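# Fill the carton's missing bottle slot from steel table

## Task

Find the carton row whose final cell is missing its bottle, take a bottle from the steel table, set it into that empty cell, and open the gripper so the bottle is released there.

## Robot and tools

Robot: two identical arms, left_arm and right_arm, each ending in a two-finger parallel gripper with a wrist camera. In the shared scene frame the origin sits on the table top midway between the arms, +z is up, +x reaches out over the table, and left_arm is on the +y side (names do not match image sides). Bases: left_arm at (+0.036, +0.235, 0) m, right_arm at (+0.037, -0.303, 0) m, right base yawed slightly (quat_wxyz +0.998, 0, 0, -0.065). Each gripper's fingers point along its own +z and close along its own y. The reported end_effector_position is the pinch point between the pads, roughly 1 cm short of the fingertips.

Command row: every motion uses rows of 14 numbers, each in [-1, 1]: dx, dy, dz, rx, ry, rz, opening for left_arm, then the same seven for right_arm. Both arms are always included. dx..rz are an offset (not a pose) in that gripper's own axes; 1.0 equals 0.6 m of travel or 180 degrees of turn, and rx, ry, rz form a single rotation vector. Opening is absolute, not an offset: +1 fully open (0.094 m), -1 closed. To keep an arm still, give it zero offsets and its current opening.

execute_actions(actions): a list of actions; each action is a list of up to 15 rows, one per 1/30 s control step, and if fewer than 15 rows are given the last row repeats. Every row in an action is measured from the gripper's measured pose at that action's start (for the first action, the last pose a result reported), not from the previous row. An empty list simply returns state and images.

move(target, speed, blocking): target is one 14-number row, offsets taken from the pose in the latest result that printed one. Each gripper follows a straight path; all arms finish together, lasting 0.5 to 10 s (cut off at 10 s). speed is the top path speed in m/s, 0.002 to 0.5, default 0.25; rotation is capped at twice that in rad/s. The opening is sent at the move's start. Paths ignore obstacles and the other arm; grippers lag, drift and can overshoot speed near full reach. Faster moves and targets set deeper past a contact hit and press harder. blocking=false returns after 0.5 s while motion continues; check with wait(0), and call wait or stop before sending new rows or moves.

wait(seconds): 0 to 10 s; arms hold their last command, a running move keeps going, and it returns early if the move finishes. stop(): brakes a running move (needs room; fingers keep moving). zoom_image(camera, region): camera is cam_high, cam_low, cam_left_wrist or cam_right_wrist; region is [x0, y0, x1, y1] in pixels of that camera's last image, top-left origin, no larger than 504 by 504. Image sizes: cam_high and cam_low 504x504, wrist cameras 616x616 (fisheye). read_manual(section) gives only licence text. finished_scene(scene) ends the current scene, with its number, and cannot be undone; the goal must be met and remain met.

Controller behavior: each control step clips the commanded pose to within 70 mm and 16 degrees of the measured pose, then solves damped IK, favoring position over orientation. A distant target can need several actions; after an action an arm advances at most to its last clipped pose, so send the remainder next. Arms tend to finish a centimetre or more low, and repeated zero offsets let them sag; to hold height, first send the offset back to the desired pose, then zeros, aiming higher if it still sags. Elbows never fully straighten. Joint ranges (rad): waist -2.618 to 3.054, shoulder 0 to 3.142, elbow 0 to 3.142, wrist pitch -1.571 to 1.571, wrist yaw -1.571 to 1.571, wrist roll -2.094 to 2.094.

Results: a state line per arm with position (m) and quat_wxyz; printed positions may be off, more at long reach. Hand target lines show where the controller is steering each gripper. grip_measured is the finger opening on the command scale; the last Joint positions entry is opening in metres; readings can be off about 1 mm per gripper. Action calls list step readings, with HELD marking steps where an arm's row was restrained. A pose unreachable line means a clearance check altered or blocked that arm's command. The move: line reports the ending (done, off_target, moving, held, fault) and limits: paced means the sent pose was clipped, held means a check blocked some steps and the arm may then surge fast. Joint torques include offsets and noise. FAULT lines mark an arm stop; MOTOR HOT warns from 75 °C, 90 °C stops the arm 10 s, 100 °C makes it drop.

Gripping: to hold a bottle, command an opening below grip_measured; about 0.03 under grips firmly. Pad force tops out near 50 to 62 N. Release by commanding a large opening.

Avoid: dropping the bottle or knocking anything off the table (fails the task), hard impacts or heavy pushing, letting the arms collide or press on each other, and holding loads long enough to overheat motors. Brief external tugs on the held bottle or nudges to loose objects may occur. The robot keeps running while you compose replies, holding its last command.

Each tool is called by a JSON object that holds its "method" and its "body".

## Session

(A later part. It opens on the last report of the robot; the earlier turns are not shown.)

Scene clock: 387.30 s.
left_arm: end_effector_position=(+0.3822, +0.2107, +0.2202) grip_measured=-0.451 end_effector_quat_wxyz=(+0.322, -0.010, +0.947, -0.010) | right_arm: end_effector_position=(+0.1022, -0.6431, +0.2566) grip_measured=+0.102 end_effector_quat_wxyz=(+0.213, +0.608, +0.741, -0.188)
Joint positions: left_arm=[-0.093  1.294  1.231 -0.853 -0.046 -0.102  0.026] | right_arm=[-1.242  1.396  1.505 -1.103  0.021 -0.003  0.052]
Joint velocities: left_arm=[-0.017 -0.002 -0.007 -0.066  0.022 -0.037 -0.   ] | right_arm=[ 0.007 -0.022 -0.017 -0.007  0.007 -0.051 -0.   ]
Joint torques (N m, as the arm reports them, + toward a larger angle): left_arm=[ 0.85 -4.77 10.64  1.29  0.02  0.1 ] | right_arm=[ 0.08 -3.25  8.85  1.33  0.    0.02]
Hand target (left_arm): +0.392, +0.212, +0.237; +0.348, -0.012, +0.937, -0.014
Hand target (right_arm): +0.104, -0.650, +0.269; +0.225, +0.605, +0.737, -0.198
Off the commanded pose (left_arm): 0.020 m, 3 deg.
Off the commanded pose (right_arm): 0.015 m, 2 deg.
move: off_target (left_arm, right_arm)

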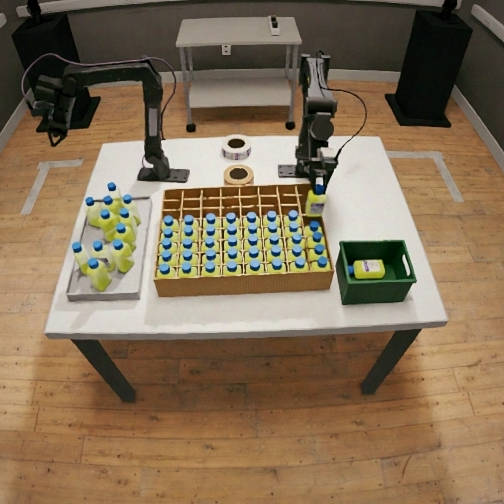

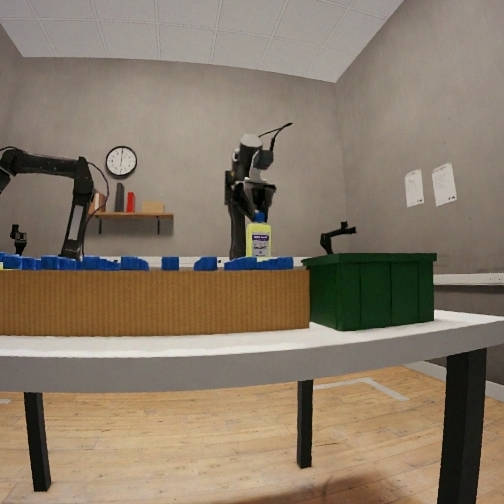

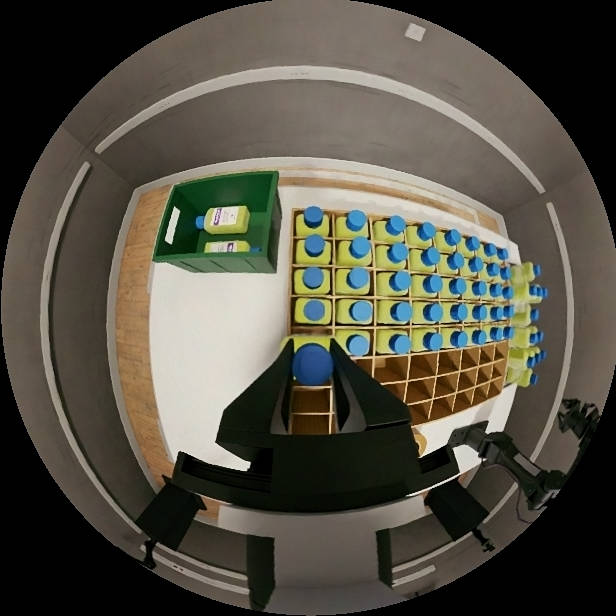

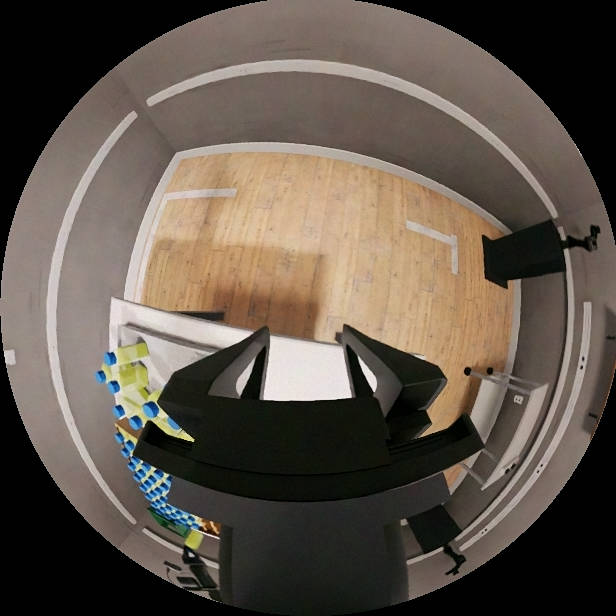

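{"method": "execute_actions", "body": {"actions": [[[-0.030,0,-0.012,0,-0.018,0,-0.49,-0.022,0,-0.011,0,-0.01,0,0.1],[-0.030,0,-0.012,0,-0.019,0,-0.49,-0.022,0,-0.011,0,-0.01,0,0.1],[-0.030,0,-0.0115,0,-0.020,0,-0.49,-0.022,0,-0.011,0,-0.01,0,0.1],[-0.0305,-0.001,-0.0115,0,-0.021,0,-0.49,-0.022,0,-0.011,0,-0.01,0,0.1],[-0.0305,-0.001,-0.011,0,-0.022,0,-0.49,-0.022,0,-0.011,0,-0.01,0,0.1],[-0.031,-0.001,-0.011,0,-0.023,0,-0.49,-0.022,0,-0.011,0,-0.01,0,0.1],[-0.031,-0.002,-0.0105,0,-0.024,0,-0.49,-0.022,0,-0.011,0,-0.01,0,0.1],[-0.031,-0.002,-0.010,0,-0.025,0,-0.49,-0.022,0,-0.011,0,-0.01,0,0.1],[-0.0315,-0.002,-0.010,0,-0.026,0,-0.49,-0.022,0,-0.011,0,-0.01,0,0.1],[-0.032,-0.002,-0.0095,0,-0.027,0,-0.49,-0.022,0,-0.011,0,-0.01,0,0.1],[-0.032,-0.002,-0.009,0,-0.028,0,-0.49,-0.022,0,-0.011,0,-0.01,0,0.1]]]}}

{"method": "wait", "body": {"seconds": 0.5}}

{"method": "zoom_image", "body": {"camera": "cam_left_wrist", "region": [210,230,410,430]}}

Scene clock: 412.40 s.
left_arm: end_effector_position=(+0.3866, +0.2099, +0.2237) grip_measured=-0.451 end_effector_quat_wxyz=(+0.333, -0.010, +0.943, -0.012) | right_arm: end_effector_position=(+0.1022, -0.6431, +0.2566) grip_measured=+0.102 end_effector_quat_wxyz=(+0.213, +0.608, +0.741, -0.188)
Joint positions: left_arm=[-0.093  1.294  1.231 -0.83  -0.044 -0.102  0.026] | right_arm=[-1.242  1.396  1.505 -1.103  0.021 -0.003  0.052]
Joint velocities: left_arm=[-0.017  0.002  0.017  0.081  0.037 -0.066 -0.   ] | right_arm=[-0.012 -0.007  0.002  0.007 -0.022 -0.037 -0.001]
Joint torques (N m, as the arm reports them, + toward a larger angle): left_arm=[-0.36 -6.22  7.53  1.57 -0.15  0.04] | right_arm=[ 0.07 -3.23  8.86  1.33  0.    0.02]
Hand target (left_arm): +0.393, +0.210, +0.237; +0.363, -0.010, +0.932, -0.010
Hand target (right_arm): +0.104, -0.650, +0.269; +0.225, +0.605, +0.737, -0.198
Off the commanded pose (left_arm): 0.015 m, 4 deg.
Off the commanded pose (right_arm): 0.015 m, 2 deg.
Step readings (end_effector_position):
0: left_arm (+0.3821, +0.2104, +0.2202) | right_arm (+0.1022, -0.6431, +0.2566)
1: left_arm (+0.3821, +0.2104, +0.2202) | right_arm (+0.1022, -0.6431, +0.2566)
2: left_arm (+0.3821, +0.2104, +0.2202) | right_arm (+0.1022, -0.6431, +0.2566)
4: left_arm (+0.3821, +0.2104, +0.2202) | right_arm (+0.1022, -0.6431, +0.2566)
8: left_arm (+0.3827, +0.2103, +0.2207) | right_arm (+0.1022, -0.6431, +0.2566)
15: end_effector_position above

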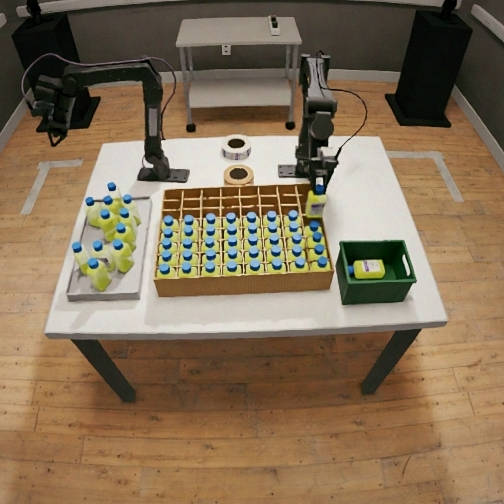

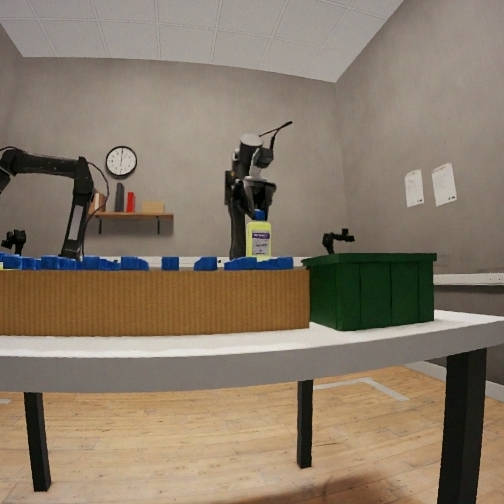

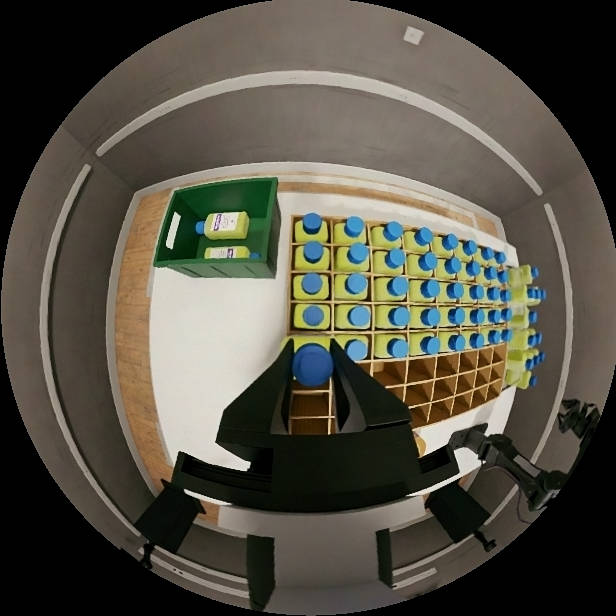

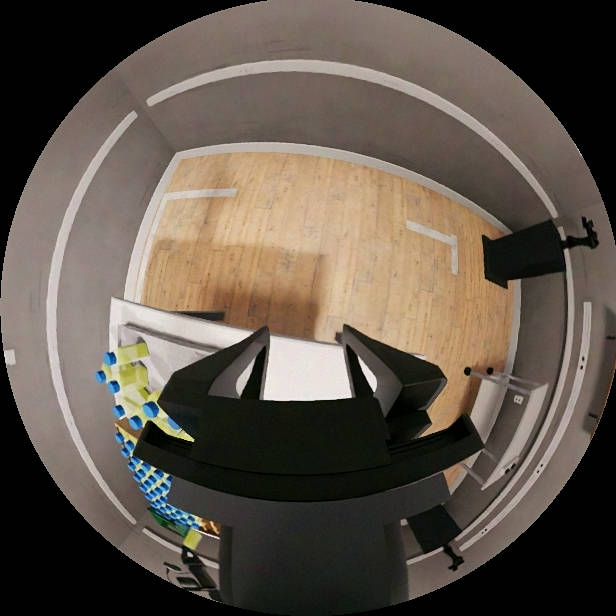

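Scene clock: 412.90 s.
left_arm: end_effector_position=(+0.3877, +0.2098, +0.2246) grip_measured=-0.451 end_effector_quat_wxyz=(+0.336, -0.010, +0.942, -0.012) | right_arm: end_effector_position=(+0.1022, -0.6431, +0.2566) grip_measured=+0.102 end_effector_quat_wxyz=(+0.213, +0.608, +0.741, -0.188)
Joint positions: left_arm=[-0.093  1.294  1.231 -0.825 -0.044 -0.102  0.026] | right_arm=[-1.242  1.396  1.505 -1.103  0.021 -0.003  0.052]
Joint velocities: left_arm=[-0.007 -0.002 -0.007 -0.022 -0.022 -0.037 -0.001] | right_arm=[-0.017 -0.002  0.002  0.022 -0.051  0.022  0.   ]
Joint torques (N m, as the arm reports them, + toward a larger angle): left_arm=[-0.35 -6.19  7.53  1.6  -0.16  0.04] | right_arm=[ 0.07 -3.24  8.84  1.33  0.    0.02]
Hand target (left_arm): +0.393, +0.210, +0.237; +0.363, -0.010, +0.932, -0.010
Hand target (right_arm): +0.104, -0.650, +0.269; +0.225, +0.605, +0.737, -0.198
Off the commanded pose (left_arm): 0.013 m, 3 deg.
Off the commanded pose (right_arm): 0.015 m, 2 deg.
wait: 0.50 s; at rest by 0.17 s

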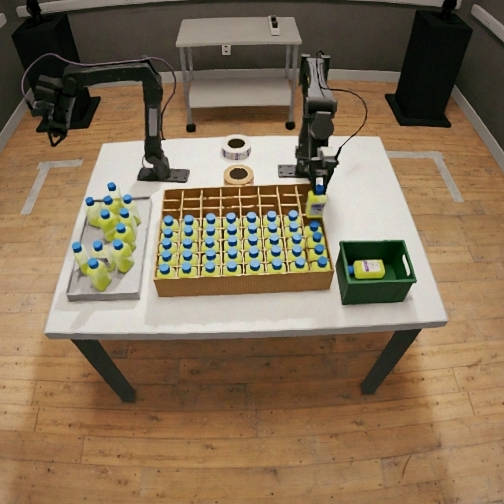

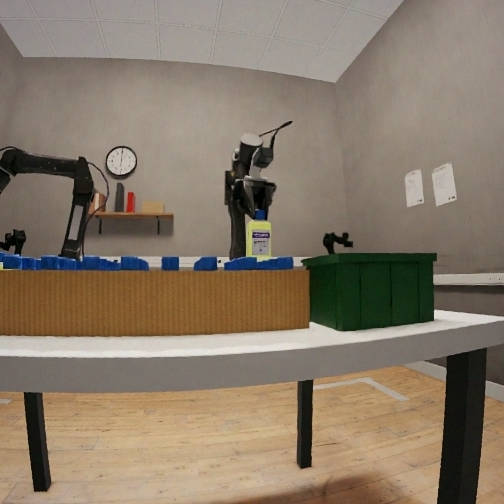

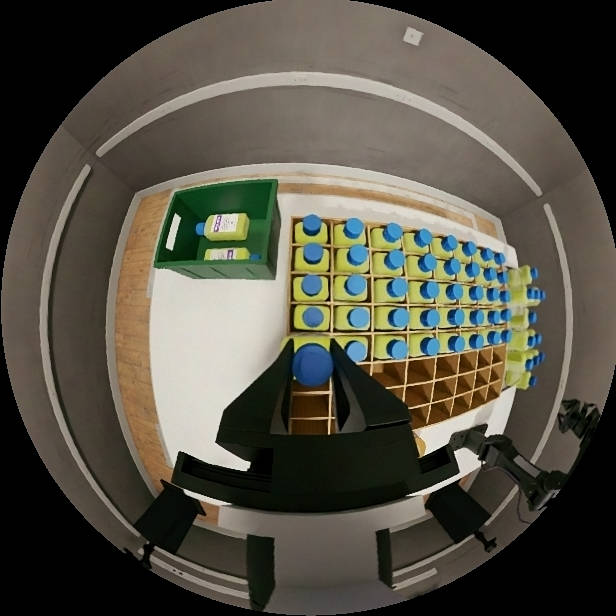

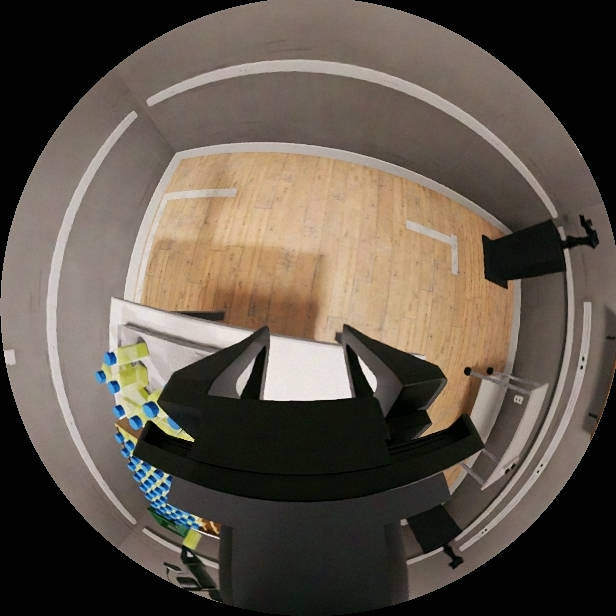

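Region (210, 230, 410, 430) of cam_left_wrist's 616x616 image, scaled by 2.520, with more detail than that image has.

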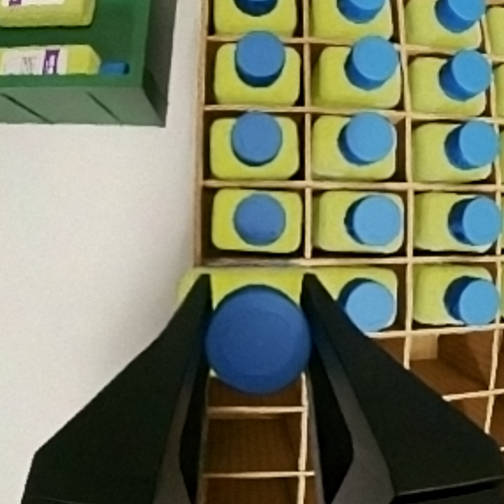

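{"method": "execute_actions", "body": {"actions": [[[-0.0174,0,-0.008,0,-0.018,0,-0.49,-0.022,0,-0.011,0,-0.01,0,0.1],[-0.0157,0,-0.006,0,-0.018,0,-0.49,-0.022,0,-0.011,0,-0.01,0,0.1],[-0.014,0,-0.004,0,-0.018,0,-0.49,-0.022,0,-0.011,0,-0.01,0,0.1],[-0.0123,0,-0.002,0,-0.018,0,-0.49,-0.022,0,-0.011,0,-0.01,0,0.1],[-0.0107,0,0.000,0,-0.018,0,-0.49,-0.022,0,-0.011,0,-0.01,0,0.1],[-0.009,0,0.002,0,-0.018,0,-0.49,-0.022,0,-0.011,0,-0.01,0,0.1],[-0.0073,0,0.0042,0,-0.018,0,-0.49,-0.022,0,-0.011,0,-0.01,0,0.1],[-0.0057,0,0.0063,0,-0.018,0,-0.49,-0.022,0,-0.011,0,-0.01,0,0.1],[-0.004,0,0.0084,0,-0.018,0,-0.49,-0.022,0,-0.011,0,-0.01,0,0.1],[-0.0023,0,0.0104,0,-0.018,0,-0.49,-0.022,0,-0.011,0,-0.01,0,0.1],[-0.0007,0,0.0125,0,-0.018,0,-0.49,-0.022,0,-0.011,0,-0.01,0,0.1],[0.001,0,0.0145,0,-0.018,0,-0.49,-0.022,0,-0.011,0,-0.01,0,0.1],[0.002,0,0.016,0,-0.018,0,-0.49,-0.022,0,-0.011,0,-0.01,0,0.1]]]}}

{"method": "wait", "body": {"seconds": 0.5}}

{"method": "zoom_image", "body": {"camera": "cam_left_wrist", "region": [240,270,380,410]}}

{"method": "zoom_image", "body": {"camera": "cam_high", "region": [270,160,350,240]}}

Scene clock: 437.20 s.
left_arm: end_effector_position=(+0.3831, +0.2103, +0.1958) grip_measured=-0.451 end_effector_quat_wxyz=(+0.317, -0.010, +0.948, -0.010) | right_arm: end_effector_position=(+0.1022, -0.6431, +0.2566) grip_measured=+0.102 end_effector_quat_wxyz=(+0.213, +0.608, +0.741, -0.188)
Joint positions: left_arm=[-0.093  1.294  1.14  -0.772 -0.044 -0.102  0.026] | right_arm=[-1.242  1.396  1.505 -1.103  0.021 -0.003  0.052]
Joint velocities: left_arm=[-0.002 -0.002 -0.076  0.051  0.007 -0.022 -0.001] | right_arm=[ 0.007  0.002  0.022  0.037 -0.007  0.007 -0.   ]
Joint torques (N m, as the arm reports them, + toward a larger angle): left_arm=[-0.15 -7.68  8.43  1.64 -0.09  0.04] | right_arm=[ 0.07 -3.25  8.87  1.33  0.    0.02]
Hand target (left_arm): +0.392, +0.210, +0.217; +0.361, -0.010, +0.932, -0.012
Hand target (right_arm): +0.104, -0.650, +0.269; +0.225, +0.605, +0.737, -0.198
Off the commanded pose (left_arm): 0.023 m, 5 deg.
Off the commanded pose (right_arm): 0.015 m, 2 deg.
Step readings (end_effector_position):
0: left_arm (+0.3878, +0.2098, +0.2247) | right_arm (+0.1022, -0.6431, +0.2566)
1: left_arm (+0.3878, +0.2098, +0.2247) | right_arm (+0.1022, -0.6431, +0.2566)
2: left_arm (+0.3879, +0.2098, +0.2241) | right_arm (+0.1022, -0.6431, +0.2566)
4: left_arm (+0.3880, +0.2098, +0.2212) | right_arm (+0.1022, -0.6431, +0.2566)
8: left_arm (+0.3855, +0.2100, +0.2099) | right_arm (+0.1022, -0.6431, +0.2566)
15: end_effector_position above

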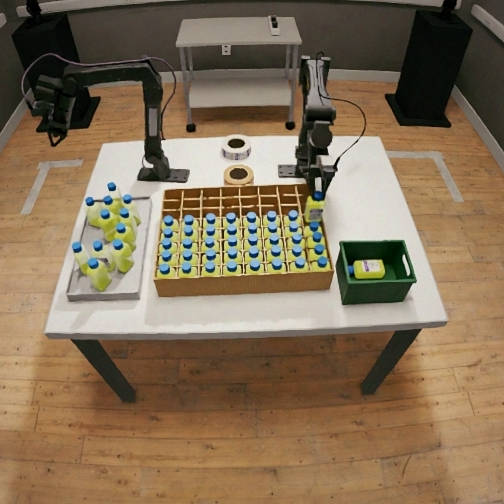

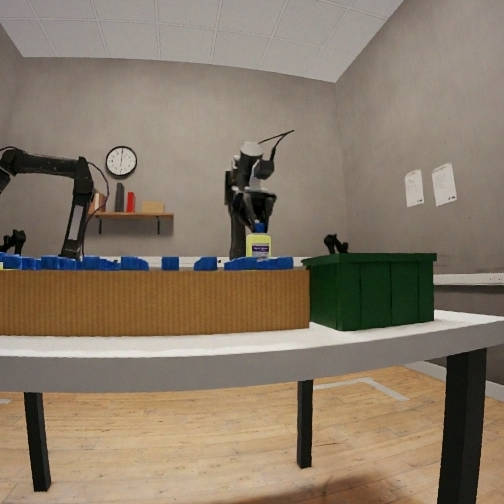

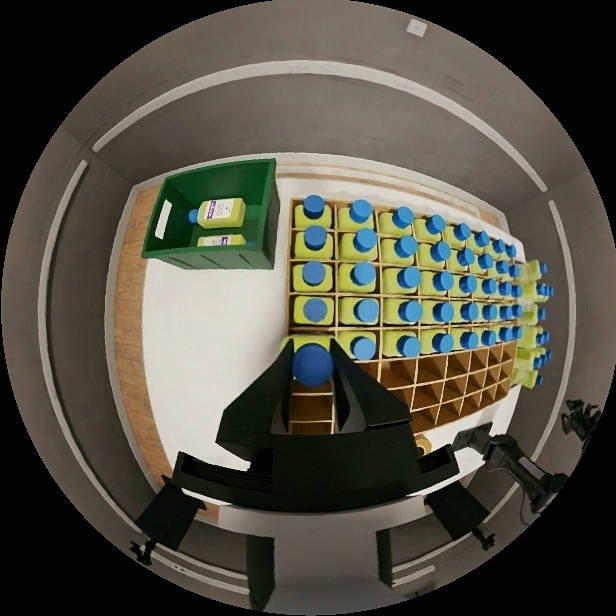

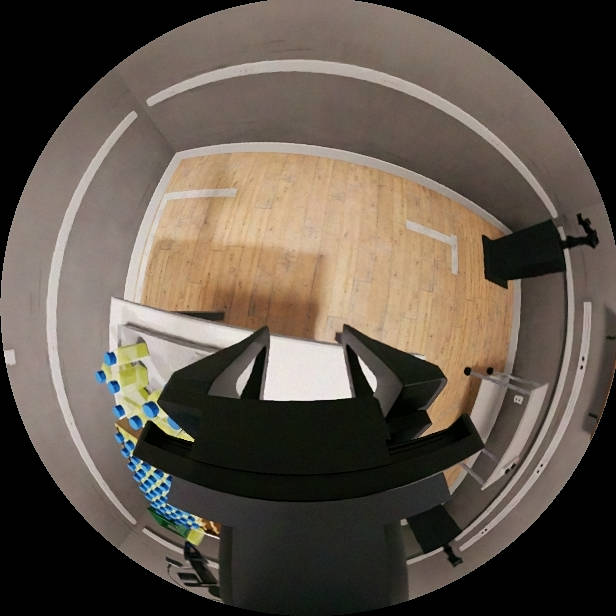

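Scene clock: 437.70 s.
left_arm: end_effector_position=(+0.3859, +0.2100, +0.1971) grip_measured=-0.451 end_effector_quat_wxyz=(+0.324, -0.010, +0.946, -0.011) | right_arm: end_effector_position=(+0.1022, -0.6431, +0.2566) grip_measured=+0.102 end_effector_quat_wxyz=(+0.213, +0.608, +0.741, -0.188)
Joint positions: left_arm=[-0.093  1.294  1.137 -0.755 -0.044 -0.102  0.026] | right_arm=[-1.242  1.396  1.505 -1.103  0.021 -0.003  0.052]
Joint velocities: left_arm=[ 0.002  0.017  0.007 -0.11  -0.022 -0.022  0.   ] | right_arm=[-0.002  0.017 -0.007 -0.022 -0.007 -0.066 -0.   ]
Joint torques (N m, as the arm reports them, + toward a larger angle): left_arm=[-0.17 -7.51  8.2   1.54 -0.1   0.04] | right_arm=[ 0.07 -3.26  8.85  1.33  0.    0.02]
Hand target (left_arm): +0.392, +0.210, +0.217; +0.361, -0.010, +0.932, -0.012
Hand target (right_arm): +0.104, -0.650, +0.269; +0.225, +0.605, +0.737, -0.198
Off the commanded pose (left_arm): 0.021 m, 5 deg.
Off the commanded pose (right_arm): 0.015 m, 2 deg.
wait: 0.50 s; at rest by 0.33 s

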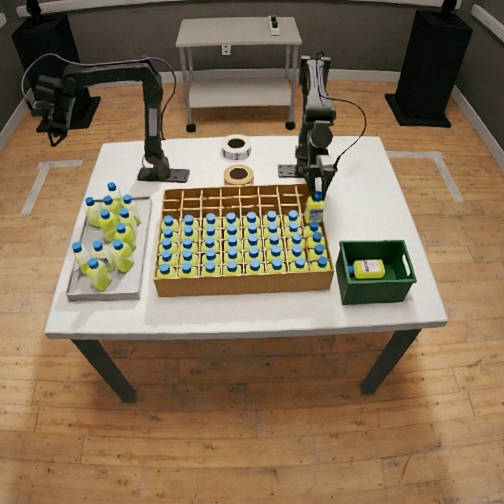

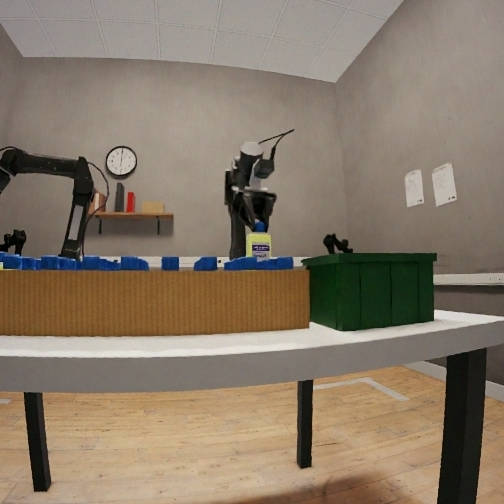

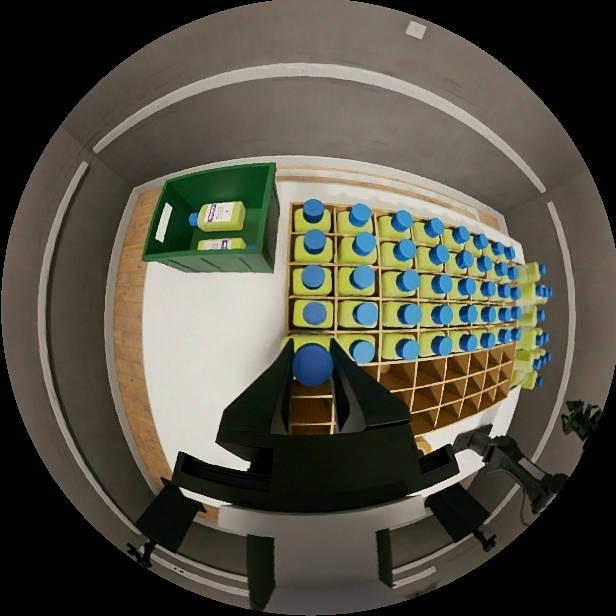

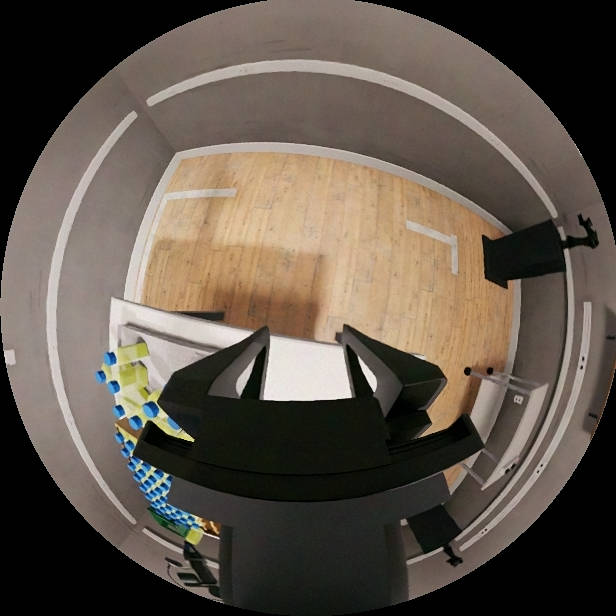

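Region (240, 270, 380, 410) of cam_left_wrist's 616x616 image, scaled by 3.600, with more detail than that image has.

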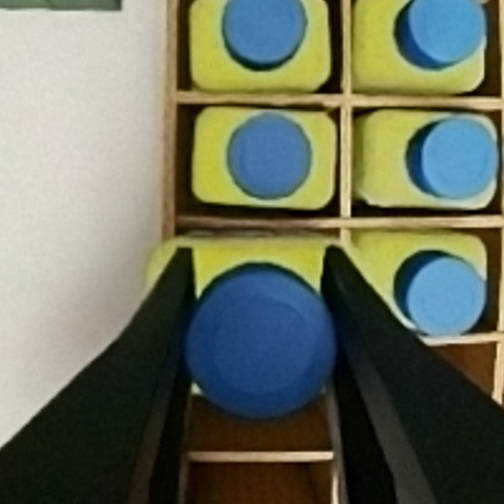

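Region (270, 160, 350, 240) of cam_high's 504x504 image, scaled by 6.300, with more detail than that image has.

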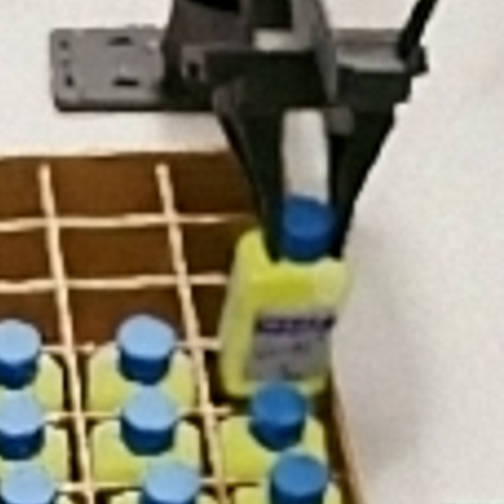

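{"method": "execute_actions", "body": {"actions": [[[-0.0273,0,-0.0189,0,-0.026,0,-0.49,-0.022,0,-0.011,0,-0.01,0,0.1],[-0.0263,0,-0.0176,0,-0.0265,0,-0.49,-0.022,0,-0.011,0,-0.01,0,0.1],[-0.0252,0,-0.0163,0,-0.027,0,-0.49,-0.022,0,-0.011,0,-0.01,0,0.1],[-0.0242,0,-0.015,0,-0.0275,0,-0.49,-0.022,0,-0.011,0,-0.01,0,0.1],[-0.0232,0,-0.0136,0,-0.028,0,-0.49,-0.022,0,-0.011,0,-0.01,0,0.1],[-0.0222,0,-0.0123,0,-0.0285,0,-0.49,-0.022,0,-0.011,0,-0.01,0,0.1],[-0.0212,0,-0.011,0,-0.029,0,-0.49,-0.022,0,-0.011,0,-0.01,0,0.1],[-0.0201,0,-0.0097,0,-0.0295,0,-0.49,-0.022,0,-0.011,0,-0.01,0,0.1],[-0.0191,0,-0.0084,0,-0.03,0,-0.49,-0.022,0,-0.011,0,-0.01,0,0.1],[-0.0181,0,-0.007,0,-0.03,0,-0.49,-0.022,0,-0.011,0,-0.01,0,0.1],[-0.0171,0,-0.0057,0,-0.03,0,-0.49,-0.022,0,-0.011,0,-0.01,0,0.1],[-0.0161,0,-0.0044,0,-0.03,0,-0.49,-0.022,0,-0.011,0,-0.01,0,0.1],[-0.015,0,-0.0031,0,-0.03,0,-0.49,-0.022,0,-0.011,0,-0.01,0,0.1],[-0.014,0,-0.0018,0,-0.03,0,-0.49,-0.022,0,-0.011,0,-0.01,0,0.1],[-0.013,0,-0.0005,0,-0.03,0,-0.49,-0.022,0,-0.011,0,-0.01,0,0.1]]]}}

{"method": "wait", "body": {"seconds": 0.5}}

{"method": "zoom_image", "body": {"camera": "cam_left_wrist", "region": [240,270,380,410]}}

{"method": "zoom_image", "body": {"camera": "cam_high", "region": [270,160,350,240]}}

Scene clock: 457.90 s.
left_arm: end_effector_position=(+0.3835, +0.2102, +0.1773) grip_measured=-0.451 end_effector_quat_wxyz=(+0.316, -0.010, +0.949, -0.010) | right_arm: end_effector_position=(+0.1022, -0.6431, +0.2566) grip_measured=+0.102 end_effector_quat_wxyz=(+0.213, +0.608, +0.741, -0.188)
Joint positions: left_arm=[-0.093  1.294  1.068 -0.703 -0.044 -0.102  0.026] | right_arm=[-1.242  1.396  1.505 -1.103  0.021 -0.003  0.052]
Joint velocities: left_arm=[ 0.007 -0.007 -0.105  0.168 -0.022 -0.066 -0.001] | right_arm=[-0.007 -0.027 -0.002  0.007 -0.095 -0.007 -0.   ]
Joint torques (N m, as the arm reports them, + toward a larger angle): left_arm=[-0.28 -8.9   7.94  1.57 -0.13  0.05] | right_arm=[ 0.07 -3.24  8.85  1.34  0.    0.02]
Hand target (left_arm): +0.391, +0.210, +0.203; +0.367, -0.010, +0.930, -0.011
Hand target (right_arm): +0.104, -0.650, +0.269; +0.225, +0.605, +0.737, -0.198
Off the commanded pose (left_arm): 0.026 m, 6 deg.
Off the commanded pose (right_arm): 0.015 m, 2 deg.
Step readings (end_effector_position):
0: left_arm (+0.3860, +0.2100, +0.1971) | right_arm (+0.1022, -0.6431, +0.2566)
1: left_arm (+0.3860, +0.2100, +0.1971) | right_arm (+0.1022, -0.6431, +0.2566)
2: left_arm (+0.3861, +0.2100, +0.1972) | right_arm (+0.1022, -0.6431, +0.2566)
4: left_arm (+0.3868, +0.2099, +0.1966) | right_arm (+0.1022, -0.6431, +0.2566)
8: left_arm (+0.3860, +0.2100, +0.1892) | right_arm (+0.1022, -0.6431, +0.2566)
15: end_effector_position above

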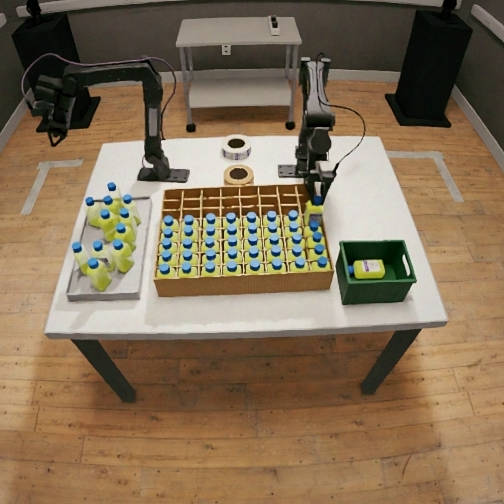

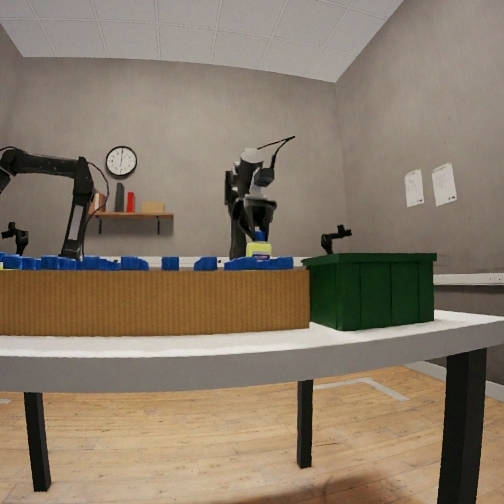

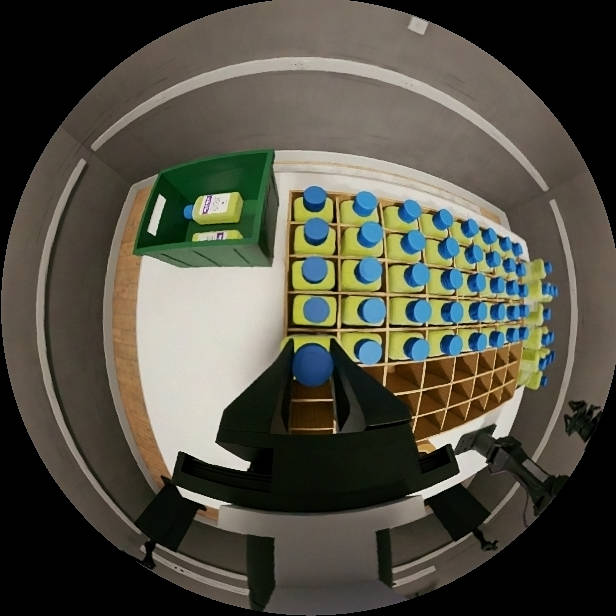

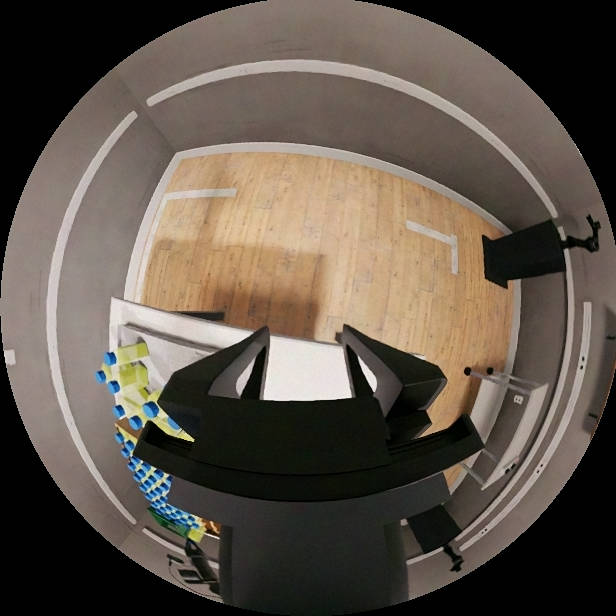

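Scene clock: 458.40 s.
left_arm: end_effector_position=(+0.3857, +0.2100, +0.1772) grip_measured=-0.451 end_effector_quat_wxyz=(+0.321, -0.010, +0.947, -0.011) | right_arm: end_effector_position=(+0.1022, -0.6431, +0.2566) grip_measured=+0.102 end_effector_quat_wxyz=(+0.213, +0.608, +0.741, -0.188)
Joint positions: left_arm=[-0.093  1.294  1.061 -0.685 -0.044 -0.102  0.026] | right_arm=[-1.242  1.396  1.505 -1.103  0.021 -0.003  0.052]
Joint velocities: left_arm=[-0.002 -0.012  0.002 -0.007 -0.022 -0.007  0.001] | right_arm=[-0.007  0.007 -0.002  0.037 -0.007 -0.051 -0.   ]
Joint torques (N m, as the arm reports them, + toward a larger angle): left_arm=[-0.27 -8.93  8.13  1.55 -0.13  0.05] | right_arm=[ 0.07 -3.25  8.84  1.34  0.    0.01]
Hand target (left_arm): +0.391, +0.210, +0.203; +0.367, -0.010, +0.930, -0.011
Hand target (right_arm): +0.104, -0.650, +0.269; +0.225, +0.605, +0.737, -0.198
Off the commanded pose (left_arm): 0.026 m, 6 deg.
Off the commanded pose (right_arm): 0.015 m, 2 deg.
wait: 0.50 s; at rest by 0.17 s

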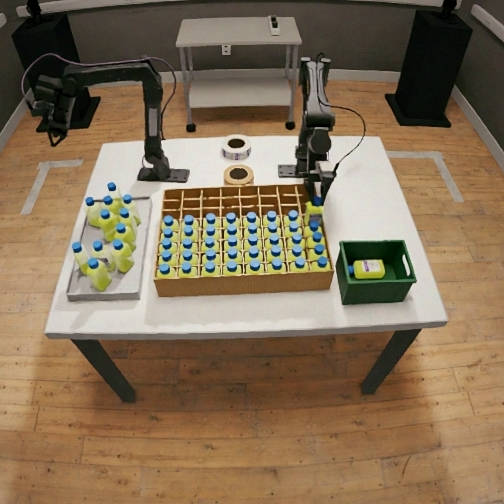

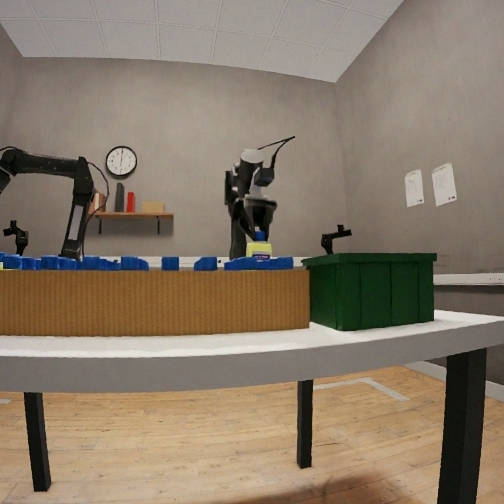

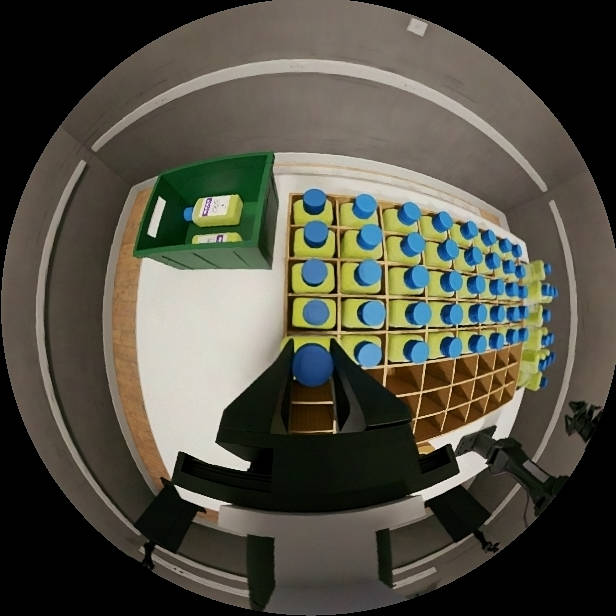

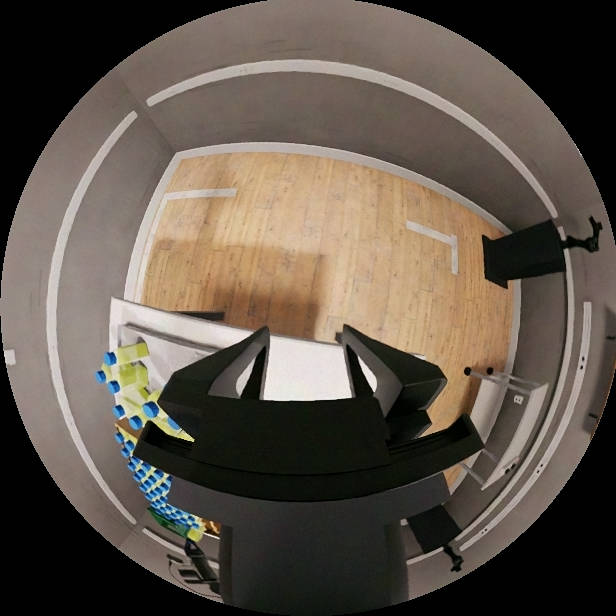

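Region (240, 270, 380, 410) of cam_left_wrist's 616x616 image, scaled by 3.600, with more detail than that image has.

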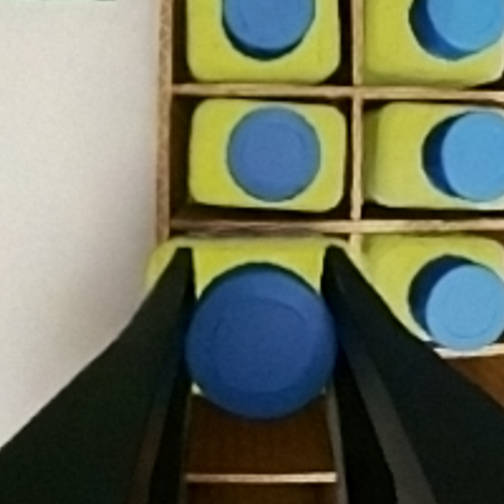

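Region (270, 160, 350, 240) of cam_high's 504x504 image, scaled by 6.300, with more detail than that image has.

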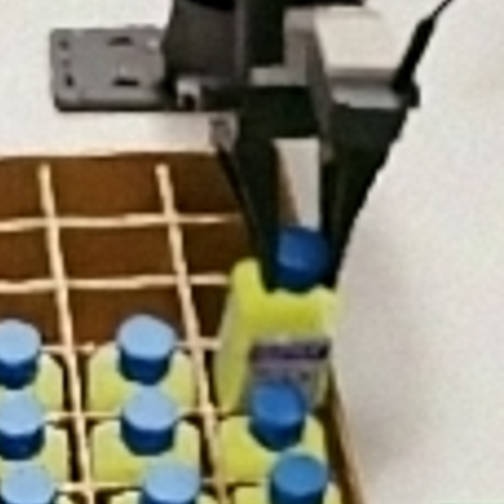

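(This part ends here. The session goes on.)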